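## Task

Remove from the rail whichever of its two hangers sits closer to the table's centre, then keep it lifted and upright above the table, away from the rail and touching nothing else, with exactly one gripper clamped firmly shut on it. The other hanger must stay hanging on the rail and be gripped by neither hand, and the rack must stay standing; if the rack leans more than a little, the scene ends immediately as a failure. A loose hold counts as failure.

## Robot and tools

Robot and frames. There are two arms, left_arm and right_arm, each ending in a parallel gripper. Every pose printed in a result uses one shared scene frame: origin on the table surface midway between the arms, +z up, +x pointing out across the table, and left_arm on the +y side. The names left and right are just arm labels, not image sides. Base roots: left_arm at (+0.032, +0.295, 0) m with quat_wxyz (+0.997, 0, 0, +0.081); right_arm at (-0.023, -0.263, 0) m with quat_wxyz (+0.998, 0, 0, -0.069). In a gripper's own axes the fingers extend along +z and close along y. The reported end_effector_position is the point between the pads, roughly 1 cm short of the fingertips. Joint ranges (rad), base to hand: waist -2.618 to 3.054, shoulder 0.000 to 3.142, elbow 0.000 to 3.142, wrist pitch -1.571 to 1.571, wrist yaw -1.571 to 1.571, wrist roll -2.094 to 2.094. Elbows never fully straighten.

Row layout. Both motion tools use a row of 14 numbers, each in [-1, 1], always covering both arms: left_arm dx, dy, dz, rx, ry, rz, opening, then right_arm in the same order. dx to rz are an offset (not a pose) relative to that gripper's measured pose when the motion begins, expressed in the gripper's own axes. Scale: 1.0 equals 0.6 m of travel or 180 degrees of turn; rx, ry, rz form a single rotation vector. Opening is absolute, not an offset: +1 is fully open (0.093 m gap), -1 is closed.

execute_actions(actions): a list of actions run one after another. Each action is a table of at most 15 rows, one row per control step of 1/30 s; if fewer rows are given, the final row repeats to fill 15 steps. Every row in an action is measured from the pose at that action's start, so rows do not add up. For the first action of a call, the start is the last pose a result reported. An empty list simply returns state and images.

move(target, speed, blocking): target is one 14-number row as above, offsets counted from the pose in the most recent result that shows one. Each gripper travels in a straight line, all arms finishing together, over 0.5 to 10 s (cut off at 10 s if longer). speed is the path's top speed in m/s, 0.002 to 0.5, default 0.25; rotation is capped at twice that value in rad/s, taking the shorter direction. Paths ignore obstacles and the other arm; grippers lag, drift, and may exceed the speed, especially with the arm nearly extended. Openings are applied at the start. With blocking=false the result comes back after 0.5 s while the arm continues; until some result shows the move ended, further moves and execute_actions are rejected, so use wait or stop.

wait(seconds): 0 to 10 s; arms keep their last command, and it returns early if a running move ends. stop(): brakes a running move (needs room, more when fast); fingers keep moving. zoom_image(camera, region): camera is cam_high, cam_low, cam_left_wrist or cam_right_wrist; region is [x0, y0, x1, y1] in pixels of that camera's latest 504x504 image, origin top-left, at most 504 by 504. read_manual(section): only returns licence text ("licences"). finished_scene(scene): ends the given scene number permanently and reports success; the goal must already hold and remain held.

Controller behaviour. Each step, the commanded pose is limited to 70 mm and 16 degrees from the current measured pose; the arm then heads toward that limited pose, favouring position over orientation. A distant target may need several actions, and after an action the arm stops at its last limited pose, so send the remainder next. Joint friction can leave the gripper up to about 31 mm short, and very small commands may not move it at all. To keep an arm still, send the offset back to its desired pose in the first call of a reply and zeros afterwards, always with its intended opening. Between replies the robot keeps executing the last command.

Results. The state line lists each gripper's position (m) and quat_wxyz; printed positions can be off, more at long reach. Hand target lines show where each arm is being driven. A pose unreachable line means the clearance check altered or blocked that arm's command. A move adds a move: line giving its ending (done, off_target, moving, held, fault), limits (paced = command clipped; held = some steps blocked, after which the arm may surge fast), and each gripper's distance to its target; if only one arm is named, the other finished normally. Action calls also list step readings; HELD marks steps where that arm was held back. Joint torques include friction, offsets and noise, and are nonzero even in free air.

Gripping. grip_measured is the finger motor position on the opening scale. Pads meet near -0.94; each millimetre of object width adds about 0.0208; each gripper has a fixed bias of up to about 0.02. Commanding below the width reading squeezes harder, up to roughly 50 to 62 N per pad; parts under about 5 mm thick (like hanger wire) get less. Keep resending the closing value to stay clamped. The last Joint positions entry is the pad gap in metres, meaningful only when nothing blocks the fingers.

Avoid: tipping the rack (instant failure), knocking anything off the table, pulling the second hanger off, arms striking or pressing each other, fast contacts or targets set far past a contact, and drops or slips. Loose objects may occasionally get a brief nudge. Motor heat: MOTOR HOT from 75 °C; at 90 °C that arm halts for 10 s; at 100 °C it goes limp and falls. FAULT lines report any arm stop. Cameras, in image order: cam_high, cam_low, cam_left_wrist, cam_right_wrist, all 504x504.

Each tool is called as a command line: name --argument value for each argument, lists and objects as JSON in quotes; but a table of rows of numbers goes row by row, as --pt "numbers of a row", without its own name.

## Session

execute_actions --actions '[]'

Scene clock: 0.00 s.
left_arm: end_effector_position=(+0.4037, +0.3517, +0.4092) grip_measured=+1.000 end_effector_quat_wxyz=(+0.711, -0.055, +0.699, +0.054) | right_arm: end_effector_position=(+0.3486, -0.3140, +0.4073) grip_measured=+1.000 end_effector_quat_wxyz=(+0.710, +0.048, +0.701, -0.055)
Joint positions: left_arm=[-0.01   1.052  1.062  0.007 -0.003 -0.002  0.093] | right_arm=[ 0.009  1.049  1.055  0.008  0.016 -0.009  0.093]
Joint velocities: left_arm=[-0.017  0.002 -0.012  0.007  0.007 -0.022  0.   ] | right_arm=[-0.012 -0.002 -0.012 -0.081  0.037  0.051  0.   ]
Joint torques (N m, as the arm reports them, + toward a larger angle): no reading
Motor temperatures (°C, as the motors report them): left_arm=[20 19 27 28 20 18] | right_arm=[20 21 24 31 19 19]
Hand target (left_arm): +0.404, +0.352, +0.409; +0.711, -0.055, +0.699, +0.054
Hand target (right_arm): +0.349, -0.314, +0.407; +0.710, +0.048, +0.701, -0.055

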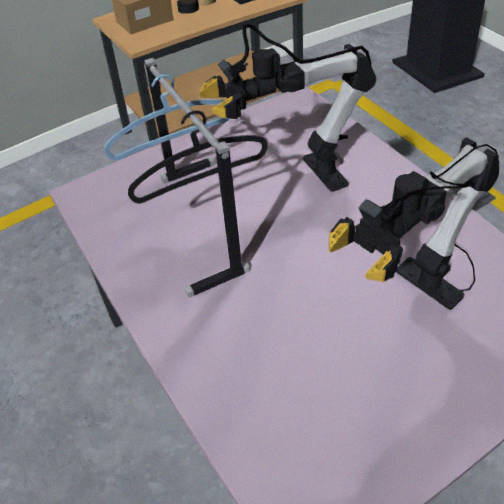

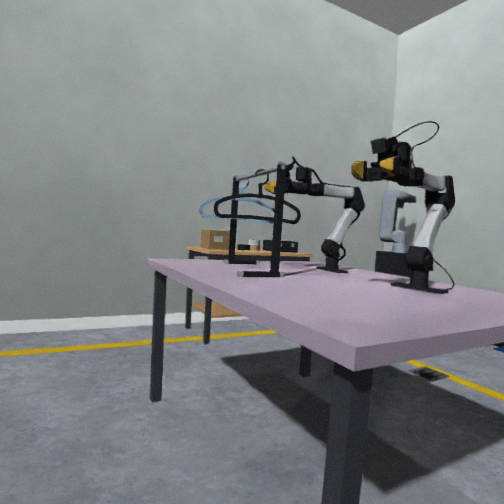

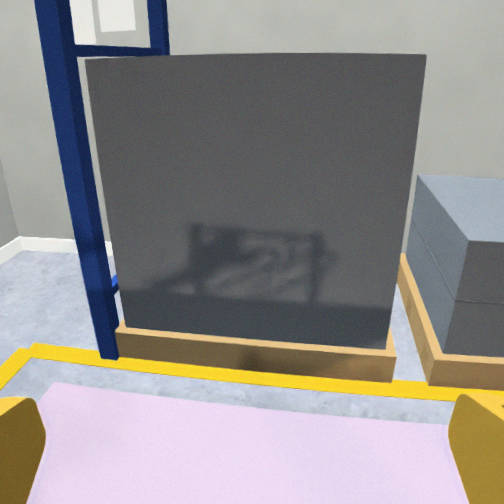

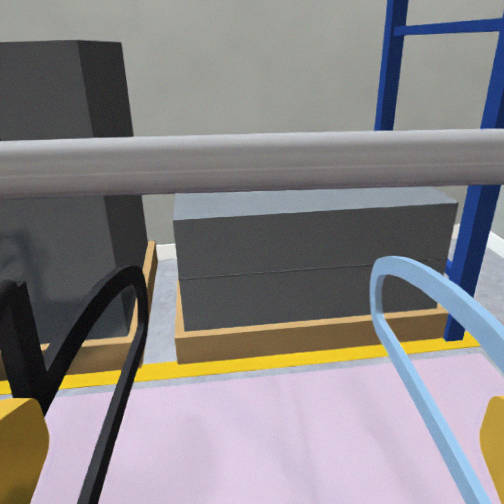

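zoom_image --camera "cam_high" --region '[95, 40, 285, 210]'

zoom_image --camera "cam_low" --region '[190, 145, 320, 285]'

Region (95, 40, 285, 210) of cam_high's 504x504 image, scaled by 2.653, with more detail than that image has; it fills the top 451 rows of this view, and the rest is white.

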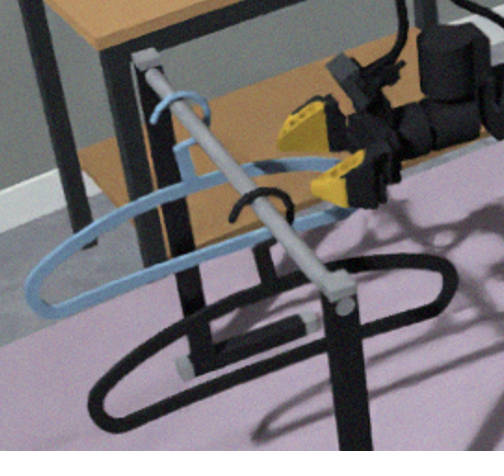

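Region (190, 145, 320, 285) of cam_low's 504x504 image, scaled by 3.600, with more detail than that image has; it fills the left 468 columns of this view, and the rest is white.

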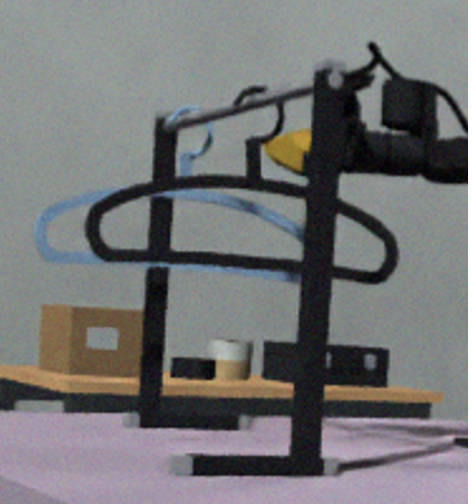

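move --target '[0,0,0,0,0,0,1, 0.015,0.142,-0.01,-0.0206,0,0,-0.25]' --speed 0.15

Scene clock: 14.13 s.
left_arm: end_effector_position=(+0.4037, +0.3517, +0.4092) grip_measured=+1.000 end_effector_quat_wxyz=(+0.711, -0.055, +0.699, +0.054) | right_arm: end_effector_position=(+0.3468, -0.2308, +0.4109) grip_measured=-0.247 end_effector_quat_wxyz=(+0.717, +0.026, +0.696, -0.027)
Joint positions: left_arm=[-0.01   1.052  1.062  0.007 -0.003 -0.002  0.093] | right_arm=[ 0.354  1.049  1.055  0.024  0.29  -0.009  0.033]
Joint velocities: left_arm=[-0.002  0.027 -0.002  0.037 -0.037  0.022  0.   ] | right_arm=[-0.012 -0.012  0.007  0.007 -0.066  0.051  0.001]
Joint torques (N m, as the arm reports them, + toward a larger angle): left_arm=[-0.12 -3.74  7.86  2.45  0.11 -0.04] | right_arm=[ 0.13 -1.32  6.35  2.59  0.15 -0.02]
Motor temperatures (°C, as the motors report them): left_arm=[20 19 31 31 20 18] | right_arm=[20 21 26 34 19 19]
Hand target (left_arm): +0.404, +0.352, +0.409; +0.711, -0.055, +0.699, +0.054
Hand target (right_arm): +0.353, -0.229, +0.398; +0.711, +0.027, +0.702, -0.031
Off the commanded pose (left_arm): 0.000 m, 0 deg.
Off the commanded pose (right_arm): 0.016 m, 1 deg.
move: off_target (right_arm)

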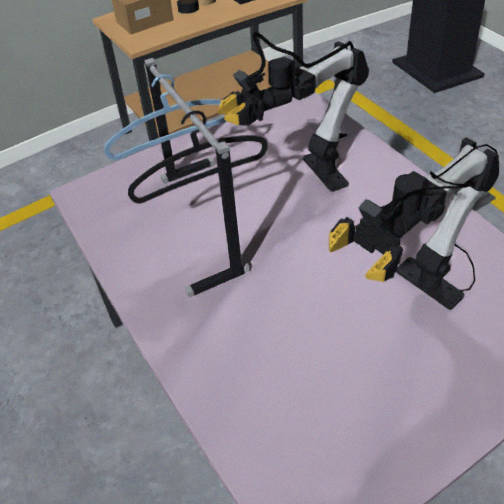

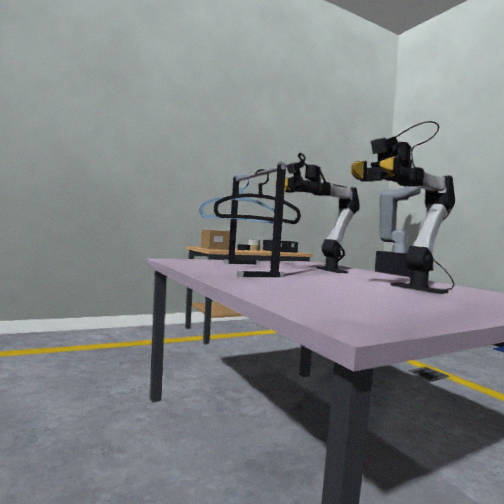

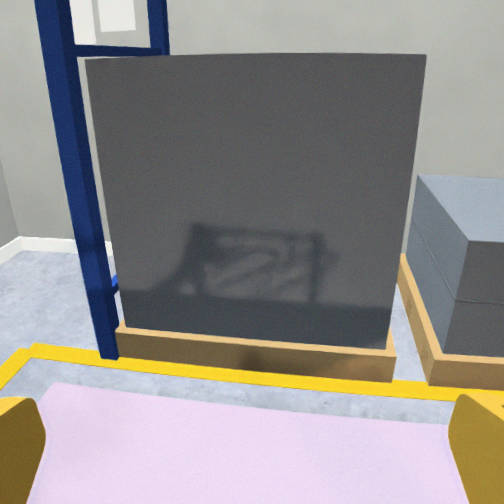

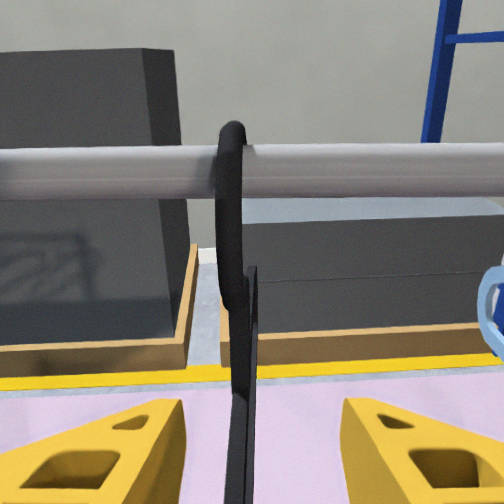

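move --target '[0,0,0,0,0,0,1, 0.03,0.014,0.11,0,0.015,0,-0.25]' --speed 0.1

Scene clock: 24.83 s.
left_arm: end_effector_position=(+0.4037, +0.3517, +0.4092) grip_measured=+1.000 end_effector_quat_wxyz=(+0.711, -0.055, +0.699, +0.054) | right_arm: end_effector_position=(+0.4093, -0.2248, +0.3777) grip_measured=-0.247 end_effector_quat_wxyz=(+0.684, +0.020, +0.729, -0.035)
Joint positions: left_arm=[-0.01   1.052  1.062  0.007 -0.003 -0.002  0.093] | right_arm=[ 0.328  1.283  1.149  0.069  0.267 -0.007  0.033]
Joint velocities: left_arm=[-0.007 -0.012 -0.002  0.037  0.007 -0.081  0.   ] | right_arm=[-0.002  0.012 -0.002 -0.051 -0.051  0.022  0.   ]
Joint torques (N m, as the arm reports them, + toward a larger angle): left_arm=[-0.09 -3.61  7.85  2.45  0.12 -0.05] | right_arm=[-1.16 -4.03 11.62  2.65 -0.13  0.08]
Motor temperatures (°C, as the motors report them): left_arm=[20 19 33 33 20 18] | right_arm=[20 21 27 35 19 19]
Hand target (left_arm): +0.404, +0.352, +0.409; +0.711, -0.055, +0.699, +0.054
Hand target (right_arm): +0.413, -0.226, +0.394; +0.700, +0.025, +0.713, -0.027
Off the commanded pose (left_arm): 0.000 m, 0 deg.
Off the commanded pose (right_arm): 0.018 m, 3 deg.
move: off_target (right_arm)

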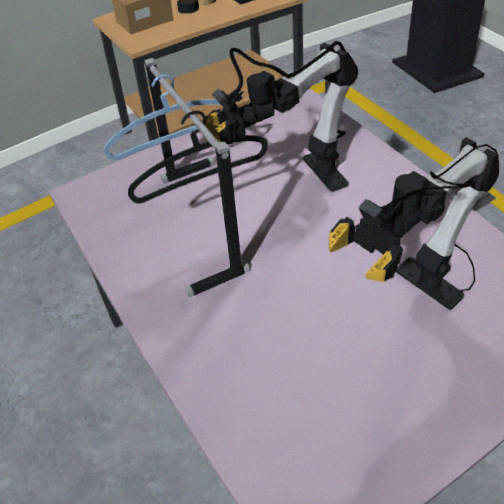

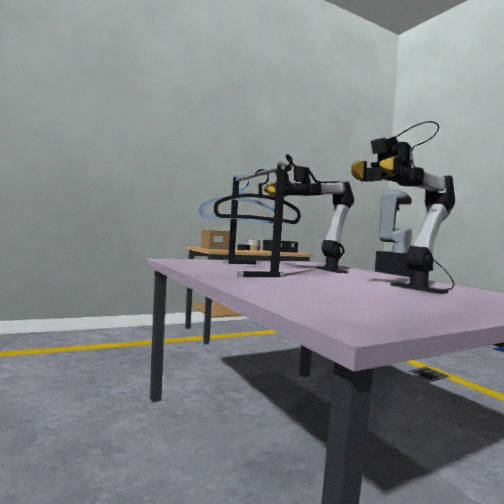

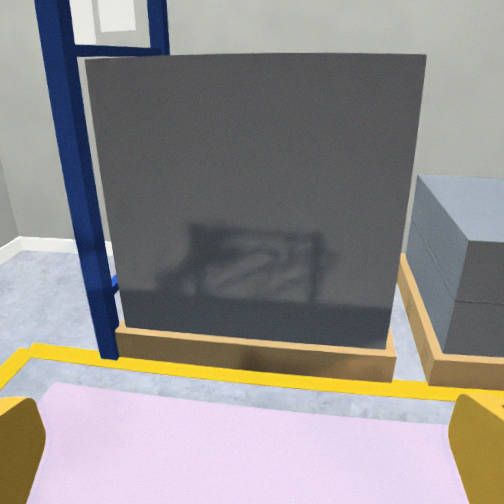

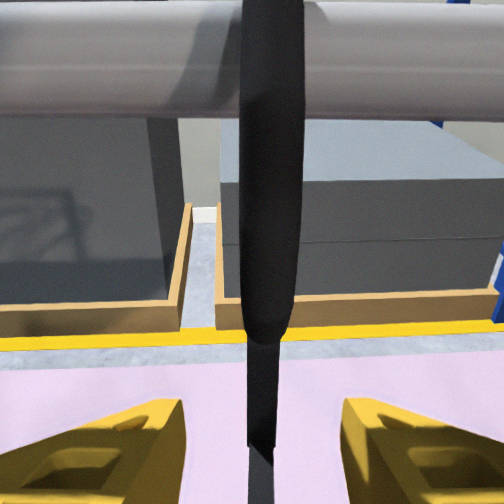

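move --target '[0,0,0,0,0,0,1, -0.038,0,0.083,0,-0.012,0,-0.25]' --speed 0.06

zoom_image --camera "cam_low" --region '[205, 155, 315, 235]'

Scene clock: 32.70 s.
left_arm: end_effector_position=(+0.4037, +0.3517, +0.4092) grip_measured=+1.000 end_effector_quat_wxyz=(+0.711, -0.055, +0.699, +0.054) | right_arm: end_effector_position=(+0.4554, -0.2261, +0.3833) grip_measured=-0.247 end_effector_quat_wxyz=(+0.683, +0.021, +0.729, -0.037)
Joint positions: left_arm=[-0.01   1.052  1.062  0.007 -0.003 -0.002  0.093] | right_arm=[ 0.299  1.458  1.31   0.08   0.242 -0.01   0.033]
Joint velocities: left_arm=[-0.002 -0.007 -0.017  0.066  0.007 -0.066  0.   ] | right_arm=[-0.002 -0.012  0.007  0.007 -0.051 -0.022 -0.   ]
Joint torques (N m, as the arm reports them, + toward a larger angle): left_arm=[-0.11 -3.72  7.84  2.48  0.08 -0.06] | right_arm=[-1.14 -5.39 11.27  2.61 -0.1  -0.14]
Motor temperatures (°C, as the motors report them): left_arm=[20 19 34 33 20 18] | right_arm=[20 21 29 36 19 19]
Hand target (left_arm): +0.404, +0.352, +0.409; +0.711, -0.055, +0.699, +0.054
Hand target (right_arm): +0.460, -0.228, +0.396; +0.697, +0.019, +0.716, -0.036
Off the commanded pose (left_arm): 0.000 m, 0 deg.
Off the commanded pose (right_arm): 0.015 m, 2 deg.
move: off_target (right_arm)

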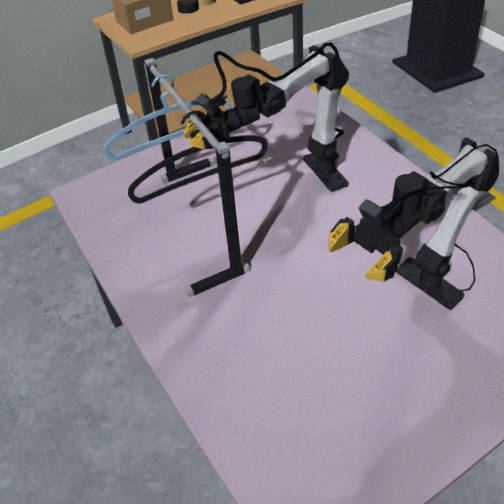

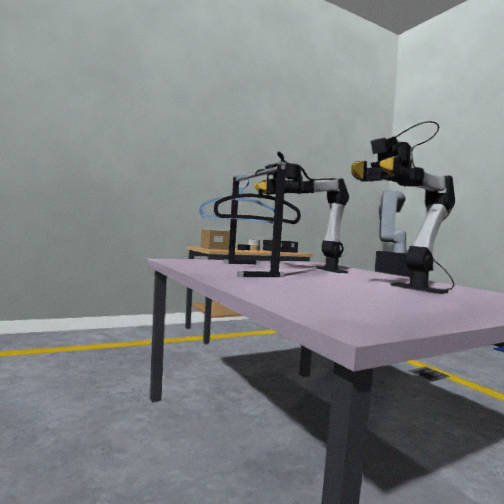

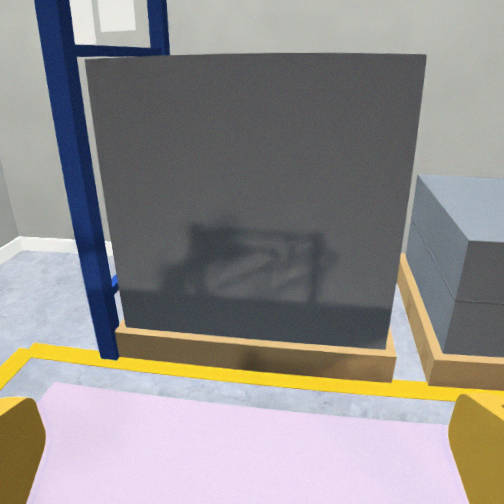

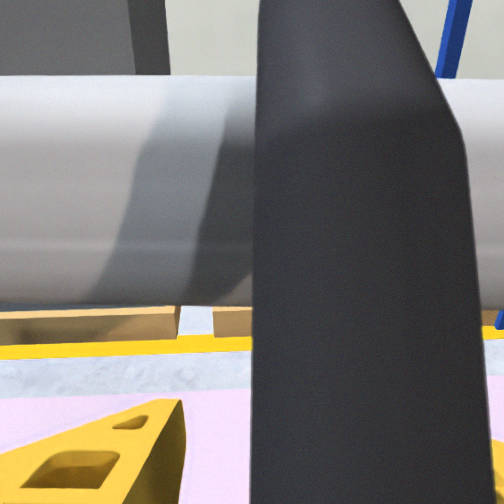

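Region (205, 155, 315, 235) of cam_low's 504x504 image, scaled by 4.582, with more detail than that image has; it fills the top 367 rows of this view, and the rest is white.

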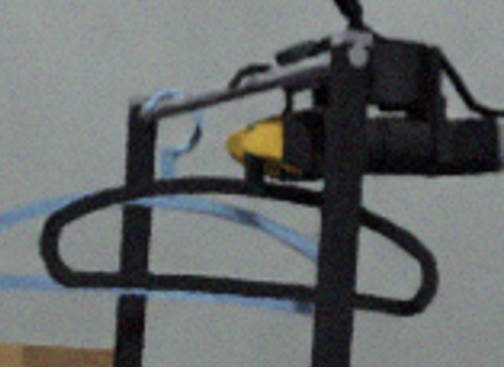

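execute_actions --actions '[[[0,0,0,0,0,0,1, 0,0,0,0,0,0,-0.4],[0,0,0,0,0,0,1, 0,0,0,0,0,0,-0.5],[0,0,0,0,0,0,1, 0,0,0,0,0,0,-0.6],[0,0,0,0,0,0,1, 0,0,0,0,0,0,-0.7],[0,0,0,0,0,0,1, 0,0,0,0,0,0,-0.75],[0,0,0,0,0,0,1, 0,0,0,0,0,0,-0.75],[0,0,0,0,0,0,1, 0,0,0,0,0,0,-0.75],[0,0,0,0,0,0,1, 0,0,0,0,0,0,-0.75],[0,0,0,0,0,0,1, 0,0,0,0,0,0,-0.8],[0,0,0,0,0,0,1, 0,0,0,0,0,0,-0.85],[0,0,0,0,0,0,1, 0,0,0,0,0,0,-0.92],[0,0,0,0,0,0,1, 0,0,0,0,0,0,-1]],[[0,0,0,0,0,0,1, 0,0,0,0,0,0,-1]]]'

zoom_image --camera "cam_low" --region '[205, 155, 315, 235]'

zoom_image --camera "cam_high" --region '[160, 80, 250, 170]'

Scene clock: 43.93 s.
left_arm: end_effector_position=(+0.4037, +0.3517, +0.4092) grip_measured=+1.000 end_effector_quat_wxyz=(+0.711, -0.055, +0.699, +0.054) | right_arm: end_effector_position=(+0.4554, -0.2260, +0.3835) grip_measured=-0.920 end_effector_quat_wxyz=(+0.683, +0.020, +0.729, -0.037)
Joint positions: left_arm=[-0.01   1.052  1.062  0.007 -0.003 -0.002  0.093] | right_arm=[ 0.299  1.458  1.311  0.08   0.241 -0.01   0.001]
Joint velocities: left_arm=[-0.012  0.002  0.007  0.051  0.022  0.007  0.   ] | right_arm=[ 0.002  0.007  0.002 -0.007 -0.066 -0.007  0.001]
Joint torques (N m, as the arm reports them, + toward a larger angle): left_arm=[-0.14 -3.71  7.87  2.47  0.12 -0.04] | right_arm=[-0.41 -6.52  9.03  2.35  0.02 -0.02]
Motor temperatures (°C, as the motors report them): left_arm=[20 20 35 34 20 18] | right_arm=[20 22 30 37 19 19]
Hand target (left_arm): +0.404, +0.352, +0.409; +0.711, -0.055, +0.699, +0.054
Hand target (right_arm): +0.455, -0.226, +0.383; +0.683, +0.020, +0.729, -0.037
Off the commanded pose (left_arm): 0.000 m, 0 deg.
Off the commanded pose (right_arm): 0.000 m, 0 deg.
Step readings (end_effector_position; steps 1 to 15: 1st action; 16 to 30: 2nd action):
0: left_arm (+0.4037, +0.3517, +0.4092) | right_arm (+0.4554, -0.2259, +0.3835)
1: left_arm (+0.4037, +0.3517, +0.4092) | right_arm (+0.4554, -0.2259, +0.3835)
2: left_arm (+0.4037, +0.3517, +0.4092) | right_arm (+0.4554, -0.2259, +0.3835)
4: left_arm (+0.4037, +0.3517, +0.4092) | right_arm (+0.4554, -0.2259, +0.3835)
8: left_arm (+0.4037, +0.3517, +0.4092) | right_arm (+0.4554, -0.2259, +0.3835)
15: left_arm (+0.4037, +0.3517, +0.4092) | right_arm (+0.4554, -0.2260, +0.3835)
16: left_arm (+0.4037, +0.3517, +0.4092) | right_arm (+0.4554, -0.2260, +0.3835)
17: left_arm (+0.4037, +0.3517, +0.4092) | right_arm (+0.4554, -0.2260, +0.3835)
19: left_arm (+0.4037, +0.3517, +0.4092) | right_arm (+0.4554, -0.2260, +0.3835)
23: left_arm (+0.4037, +0.3517, +0.4092) | right_arm (+0.4554, -0.2260, +0.3835)
30: end_effector_position above

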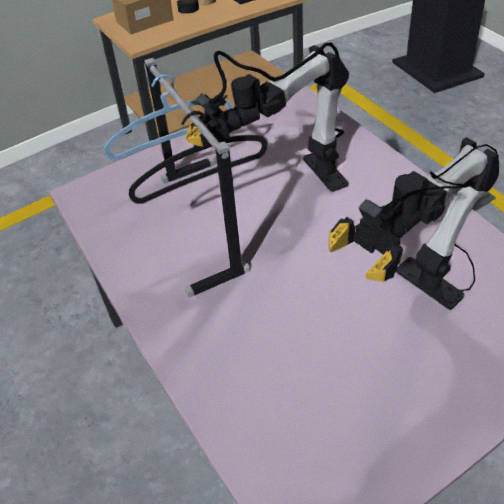

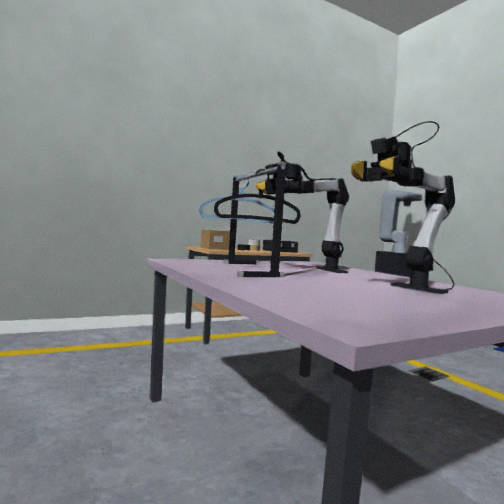

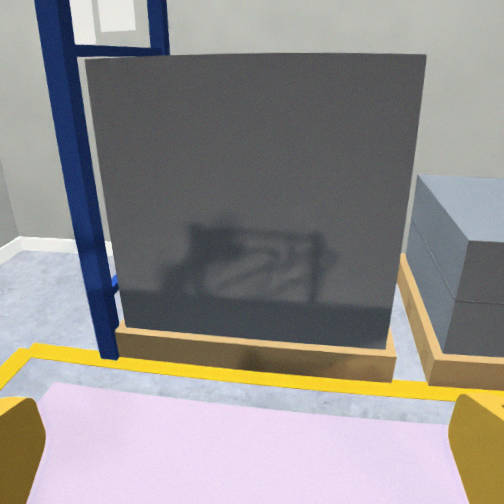

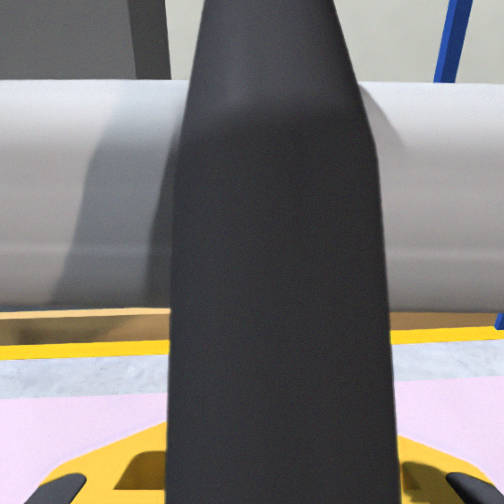

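Region (205, 155, 315, 235) of cam_low's 504x504 image, scaled by 4.582, with more detail than that image has; it fills the top 367 rows of this view, and the rest is white.

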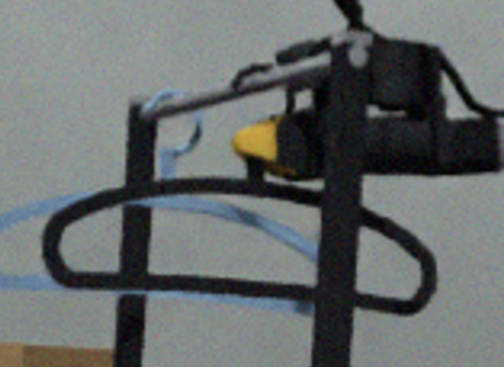

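Region (160, 80, 250, 170) of cam_high's 504x504 image, scaled by 5.600, with more detail than that image has.

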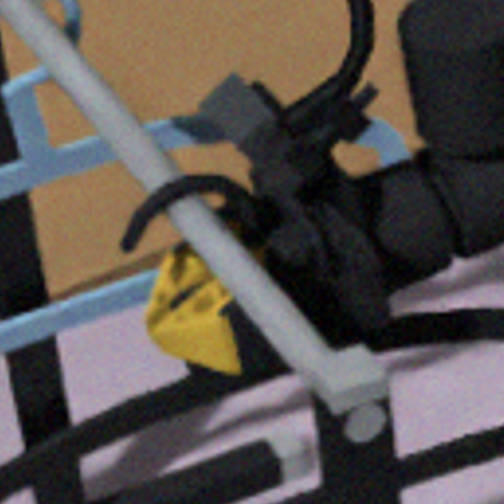

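move --target '[0,0,0,0,0,0,1, -0.054,0.0,0,0,-0.043,0,-1]' --speed 0.03

zoom_image --camera "cam_low" --region '[240, 155, 300, 205]'

zoom_image --camera "cam_high" --region '[160, 80, 250, 170]'

Scene clock: 53.83 s.
left_arm: end_effector_position=(+0.4037, +0.3517, +0.4092) grip_measured=+1.000 end_effector_quat_wxyz=(+0.711, -0.055, +0.699, +0.054) | right_arm: end_effector_position=(+0.4559, -0.2259, +0.4038) grip_measured=-0.920 end_effector_quat_wxyz=(+0.713, +0.019, +0.700, -0.039)
Joint positions: left_arm=[-0.01   1.052  1.062  0.007 -0.003 -0.002  0.093] | right_arm=[ 0.299  1.458  1.311  0.166  0.241 -0.032  0.001]
Joint velocities: left_arm=[ 0.002 -0.017  0.022 -0.022  0.007  0.007  0.   ] | right_arm=[ 0.007 -0.017  0.017  0.051  0.007 -0.007  0.   ]
Joint torques (N m, as the arm reports them, + toward a larger angle): left_arm=[-0.13 -3.79  7.84  2.45  0.1  -0.04] | right_arm=[-0.48 -6.15  9.27  2.79 -0.02 -0.13]
Motor temperatures (°C, as the motors report them): left_arm=[20 20 36 34 20 18] | right_arm=[20 23 31 37 19 19]
Hand target (left_arm): +0.404, +0.352, +0.409; +0.711, -0.055, +0.699, +0.054
Hand target (right_arm): +0.457, -0.226, +0.416; +0.730, +0.019, +0.682, -0.038
Off the commanded pose (left_arm): 0.000 m, 0 deg.
Off the commanded pose (right_arm): 0.012 m, 3 deg.
move: off_target (right_arm)

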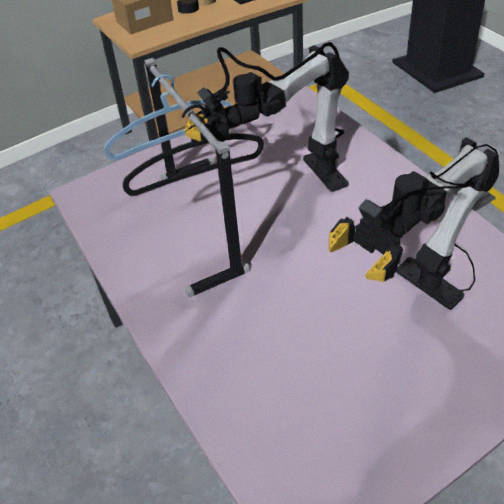

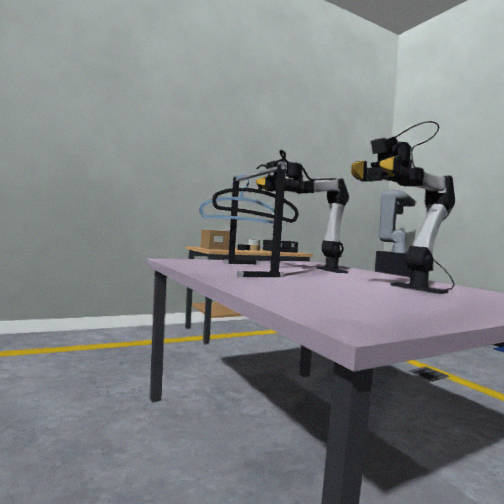

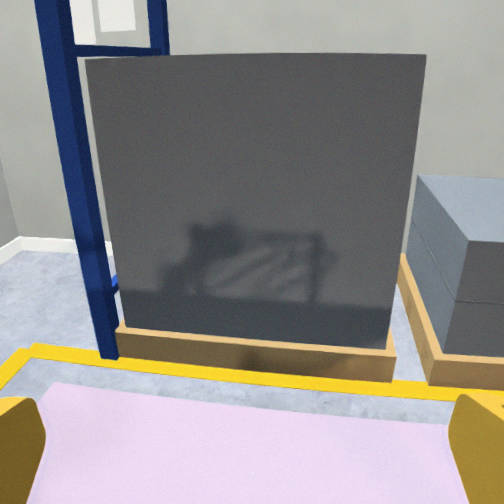

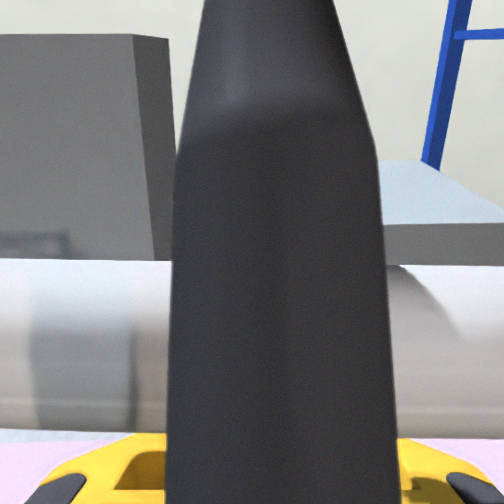

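Region (240, 155, 300, 205) of cam_low's 504x504 image, scaled by 8.400, with more detail than that image has.

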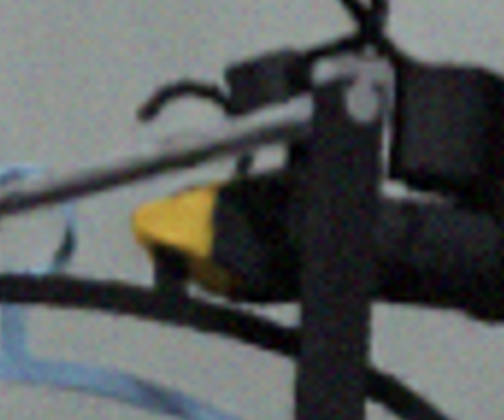

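Region (160, 80, 250, 170) of cam_high's 504x504 image, scaled by 5.600, with more detail than that image has.

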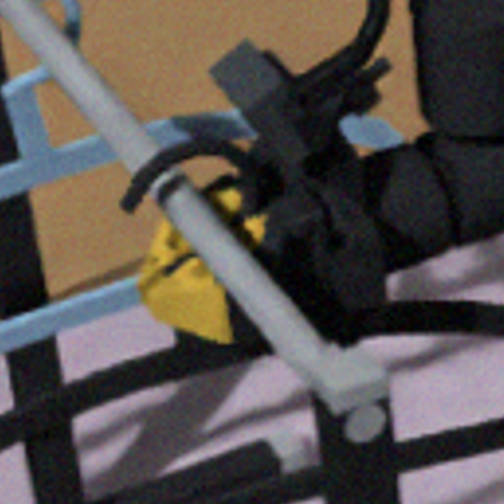

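move --target '[0,0,0,0,0,0,1, -0.014,0.0,-0.037,0,-0.006,0,-1]' --speed 0.03

zoom_image --camera "cam_low" --region '[240, 155, 300, 205]'

Scene clock: 60.87 s.
left_arm: end_effector_position=(+0.4037, +0.3517, +0.4092) grip_measured=+1.000 end_effector_quat_wxyz=(+0.711, -0.055, +0.699, +0.054) | right_arm: end_effector_position=(+0.4415, -0.2252, +0.4050) grip_measured=-0.920 end_effector_quat_wxyz=(+0.712, +0.017, +0.701, -0.037)
Joint positions: left_arm=[-0.01   1.052  1.062  0.007 -0.003 -0.002  0.093] | right_arm=[ 0.307  1.405  1.273  0.147  0.245 -0.032  0.001]
Joint velocities: left_arm=[ 0.007 -0.012 -0.007  0.037  0.022  0.066  0.   ] | right_arm=[ 0.007 -0.007 -0.007  0.007 -0.037  0.066 -0.   ]
Joint torques (N m, as the arm reports them, + toward a larger angle): left_arm=[-0.12 -3.61  7.93  2.46  0.11 -0.05] | right_arm=[ 0.27 -7.95  7.7   2.44  0.13 -0.07]
Motor temperatures (°C, as the motors report them): left_arm=[20 20 36 35 20 18] | right_arm=[20 23 31 38 19 19]
Hand target (left_arm): +0.404, +0.352, +0.409; +0.711, -0.055, +0.699, +0.054
Hand target (right_arm): +0.434, -0.224, +0.412; +0.719, +0.019, +0.693, -0.039
Off the commanded pose (left_arm): 0.000 m, 0 deg.
Off the commanded pose (right_arm): 0.011 m, 1 deg.
move: off_target (right_arm)

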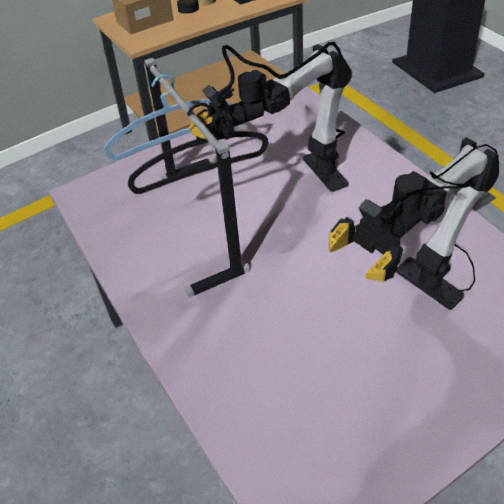

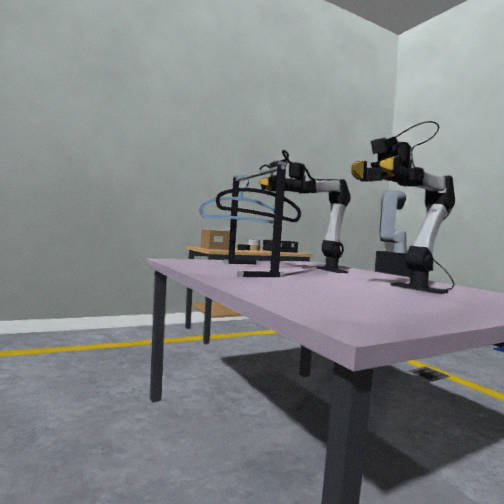

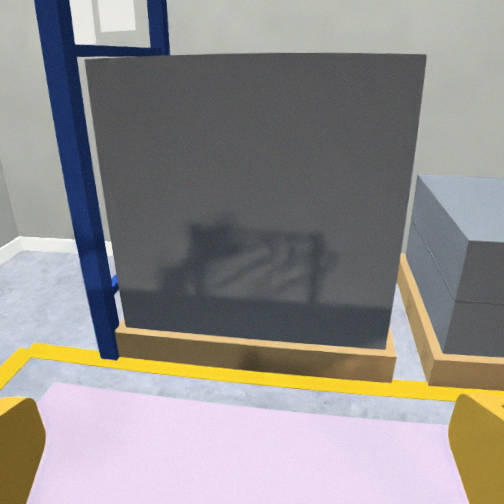

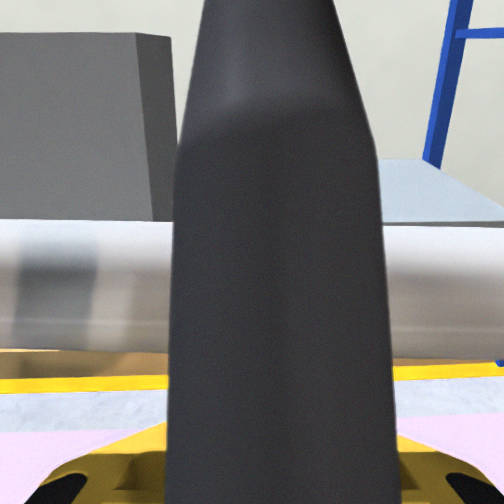

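Region (240, 155, 300, 205) of cam_low's 504x504 image, scaled by 8.400, with more detail than that image has.

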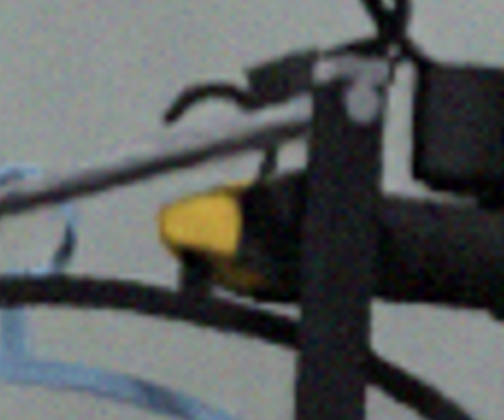

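move --target '[0,0,0,0,0,0,1, -0.045,0.0,-0.09,0,-0.005,0,-1]' --speed 0.04

Scene clock: 67.17 s.
left_arm: end_effector_position=(+0.4037, +0.3517, +0.4092) grip_measured=+1.000 end_effector_quat_wxyz=(+0.711, -0.055, +0.699, +0.054) | right_arm: end_effector_position=(+0.3948, -0.2217, +0.4270) grip_measured=-0.920 end_effector_quat_wxyz=(+0.711, +0.016, +0.702, -0.036)
Joint positions: left_arm=[-0.01   1.052  1.062  0.007 -0.003 -0.002  0.093] | right_arm=[ 0.348  1.249  1.249  0.014  0.282 -0.032  0.001]
Joint velocities: left_arm=[-0.007 -0.007 -0.022 -0.022 -0.051  0.007  0.   ] | right_arm=[ 0.007 -0.002  0.007 -0.051 -0.051  0.022  0.   ]
Joint torques (N m, as the arm reports them, + toward a larger angle): left_arm=[-0.05 -3.71  7.86  2.44  0.09 -0.05] | right_arm=[ 0.31 -6.53  7.41  2.45  0.09 -0.08]
Motor temperatures (°C, as the motors report them): left_arm=[20 20 37 35 20 18] | right_arm=[20 24 30 38 19 19]
Hand target (left_arm): +0.404, +0.352, +0.409; +0.711, -0.055, +0.699, +0.054
Hand target (right_arm): +0.387, -0.221, +0.432; +0.717, +0.017, +0.696, -0.037
Off the commanded pose (left_arm): 0.000 m, 0 deg.
Off the commanded pose (right_arm): 0.009 m, 1 deg.
move: done

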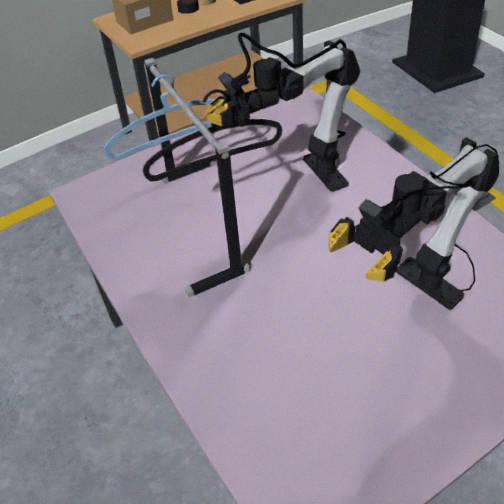

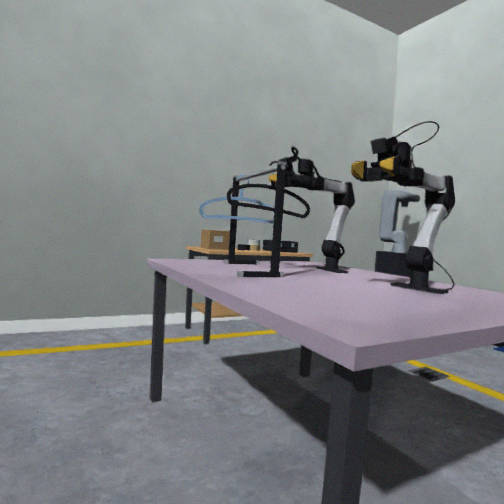

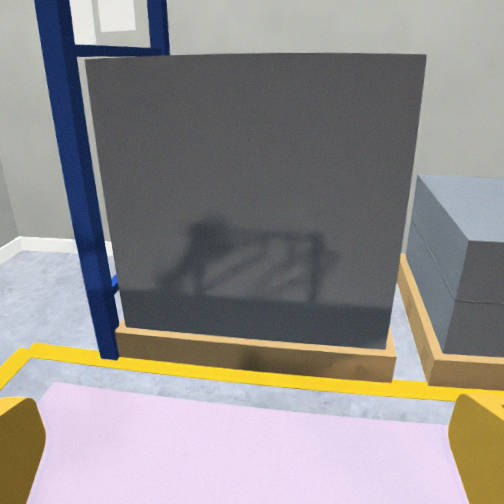

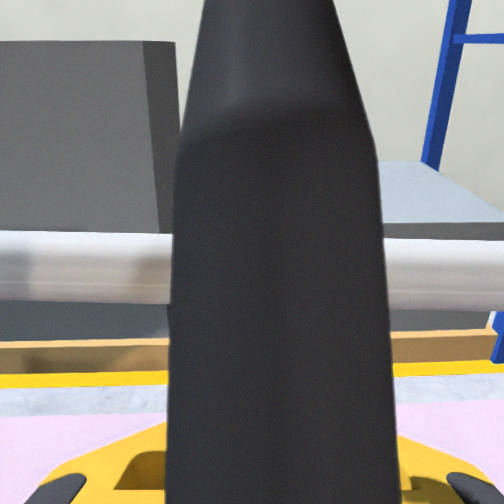

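move --target '[0,0,0,0,0,0,1, 0,0,-0.31,-0.06,0.012,0,-1]' --speed 0.15

Scene clock: 77.00 s.
left_arm: end_effector_position=(+0.4037, +0.3517, +0.4092) grip_measured=+1.000 end_effector_quat_wxyz=(+0.711, -0.055, +0.699, +0.054) | right_arm: end_effector_position=(+0.2126, -0.2098, +0.4230) grip_measured=-0.920 end_effector_quat_wxyz=(+0.689, -0.058, +0.722, +0.028)
Joint positions: left_arm=[-0.01   1.052  1.062  0.007 -0.003 -0.002  0.093] | right_arm=[ 0.579  0.646  1.105 -0.51   0.32  -0.023  0.001]
Joint velocities: left_arm=[ 0.007 -0.032  0.012  0.022 -0.037  0.022  0.   ] | right_arm=[ 0.012  0.007 -0.017  0.037 -0.051 -0.022  0.001]
Joint torques (N m, as the arm reports them, + toward a larger angle): left_arm=[-0.1  -3.69  7.88  2.45  0.1  -0.05] | right_arm=[0.32 0.1  7.05 2.5  0.17 0.05]
Motor temperatures (°C, as the motors report them): left_arm=[20 20 37 35 20 18] | right_arm=[20 24 30 38 19 19]
Hand target (left_arm): +0.404, +0.352, +0.409; +0.711, -0.055, +0.699, +0.054
Hand target (right_arm): +0.209, -0.212, +0.427; +0.696, -0.050, +0.715, +0.032
Off the commanded pose (left_arm): 0.000 m, 0 deg.
Off the commanded pose (right_arm): 0.004 m, 1 deg.
move: done

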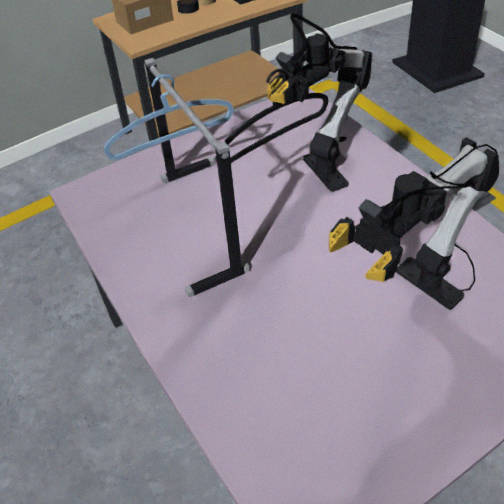

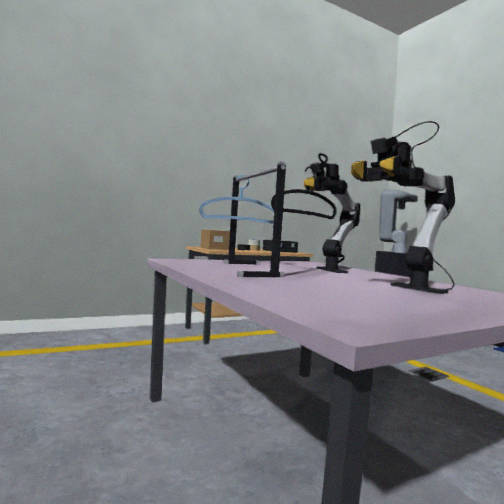

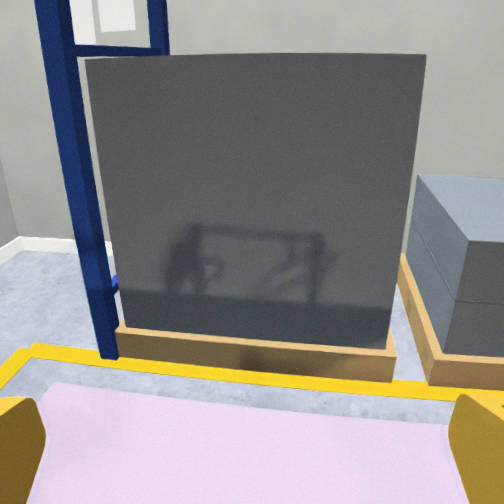

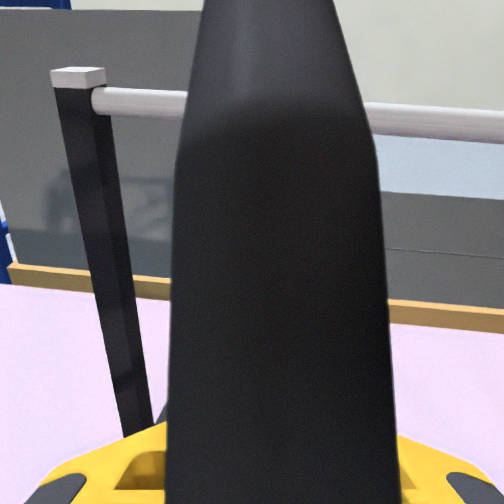

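move --target '[0,0,0,0,0,0,1, -0.01,0.23,-0.095,-0.222,0,0,-1]' --speed 0.18

Scene clock: 90.50 s.
left_arm: end_effector_position=(+0.4037, +0.3517, +0.4092) grip_measured=+1.000 end_effector_quat_wxyz=(+0.711, -0.055, +0.699, +0.054) | right_arm: end_effector_position=(+0.1420, -0.0846, +0.4065) grip_measured=-0.920 end_effector_quat_wxyz=(+0.614, -0.293, +0.687, +0.254)
Joint positions: left_arm=[-0.01   1.052  1.062  0.007 -0.003 -0.002  0.093] | right_arm=[ 1.021  0.646  1.105 -0.576  0.086 -0.     0.001]
Joint velocities: left_arm=[-0.012 -0.002 -0.012  0.007 -0.066  0.066  0.   ] | right_arm=[-0.012  0.017 -0.017  0.007 -0.037 -0.007  0.   ]
Joint torques (N m, as the arm reports them, + toward a larger angle): left_arm=[-0.09 -3.62  7.88  2.46  0.1  -0.05] | right_arm=[ 0.25  1.92 10.1   2.81 -0.13  0.1 ]
Motor temperatures (°C, as the motors report them): left_arm=[20 20 38 35 20 18] | right_arm=[20 23 30 38 19 19]
Hand target (left_arm): +0.404, +0.352, +0.409; +0.711, -0.055, +0.699, +0.054
Hand target (right_arm): +0.139, -0.081, +0.427; +0.630, -0.287, +0.667, +0.275
Off the commanded pose (left_arm): 0.000 m, 0 deg.
Off the commanded pose (right_arm): 0.021 m, 3 deg.
move: off_target (right_arm)

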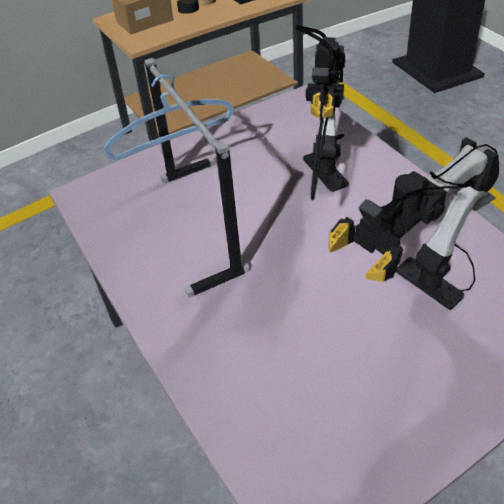

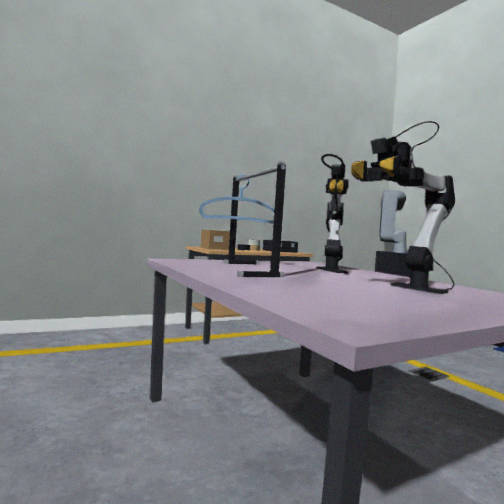

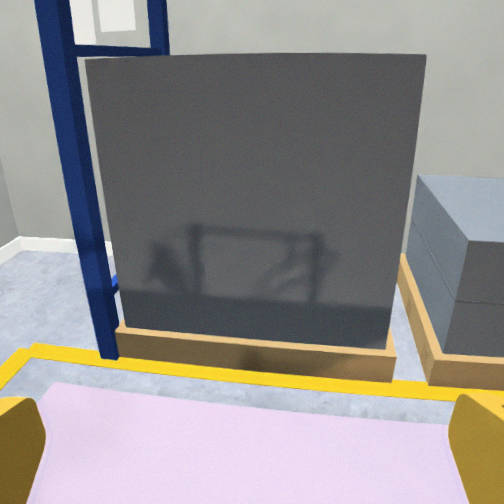

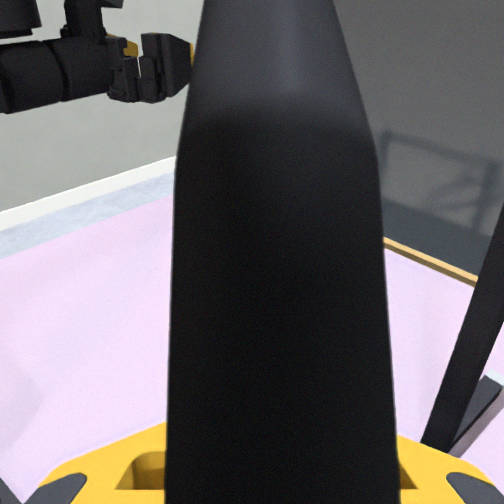

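finished_scene --scene 2

The scene is finished: the task was done.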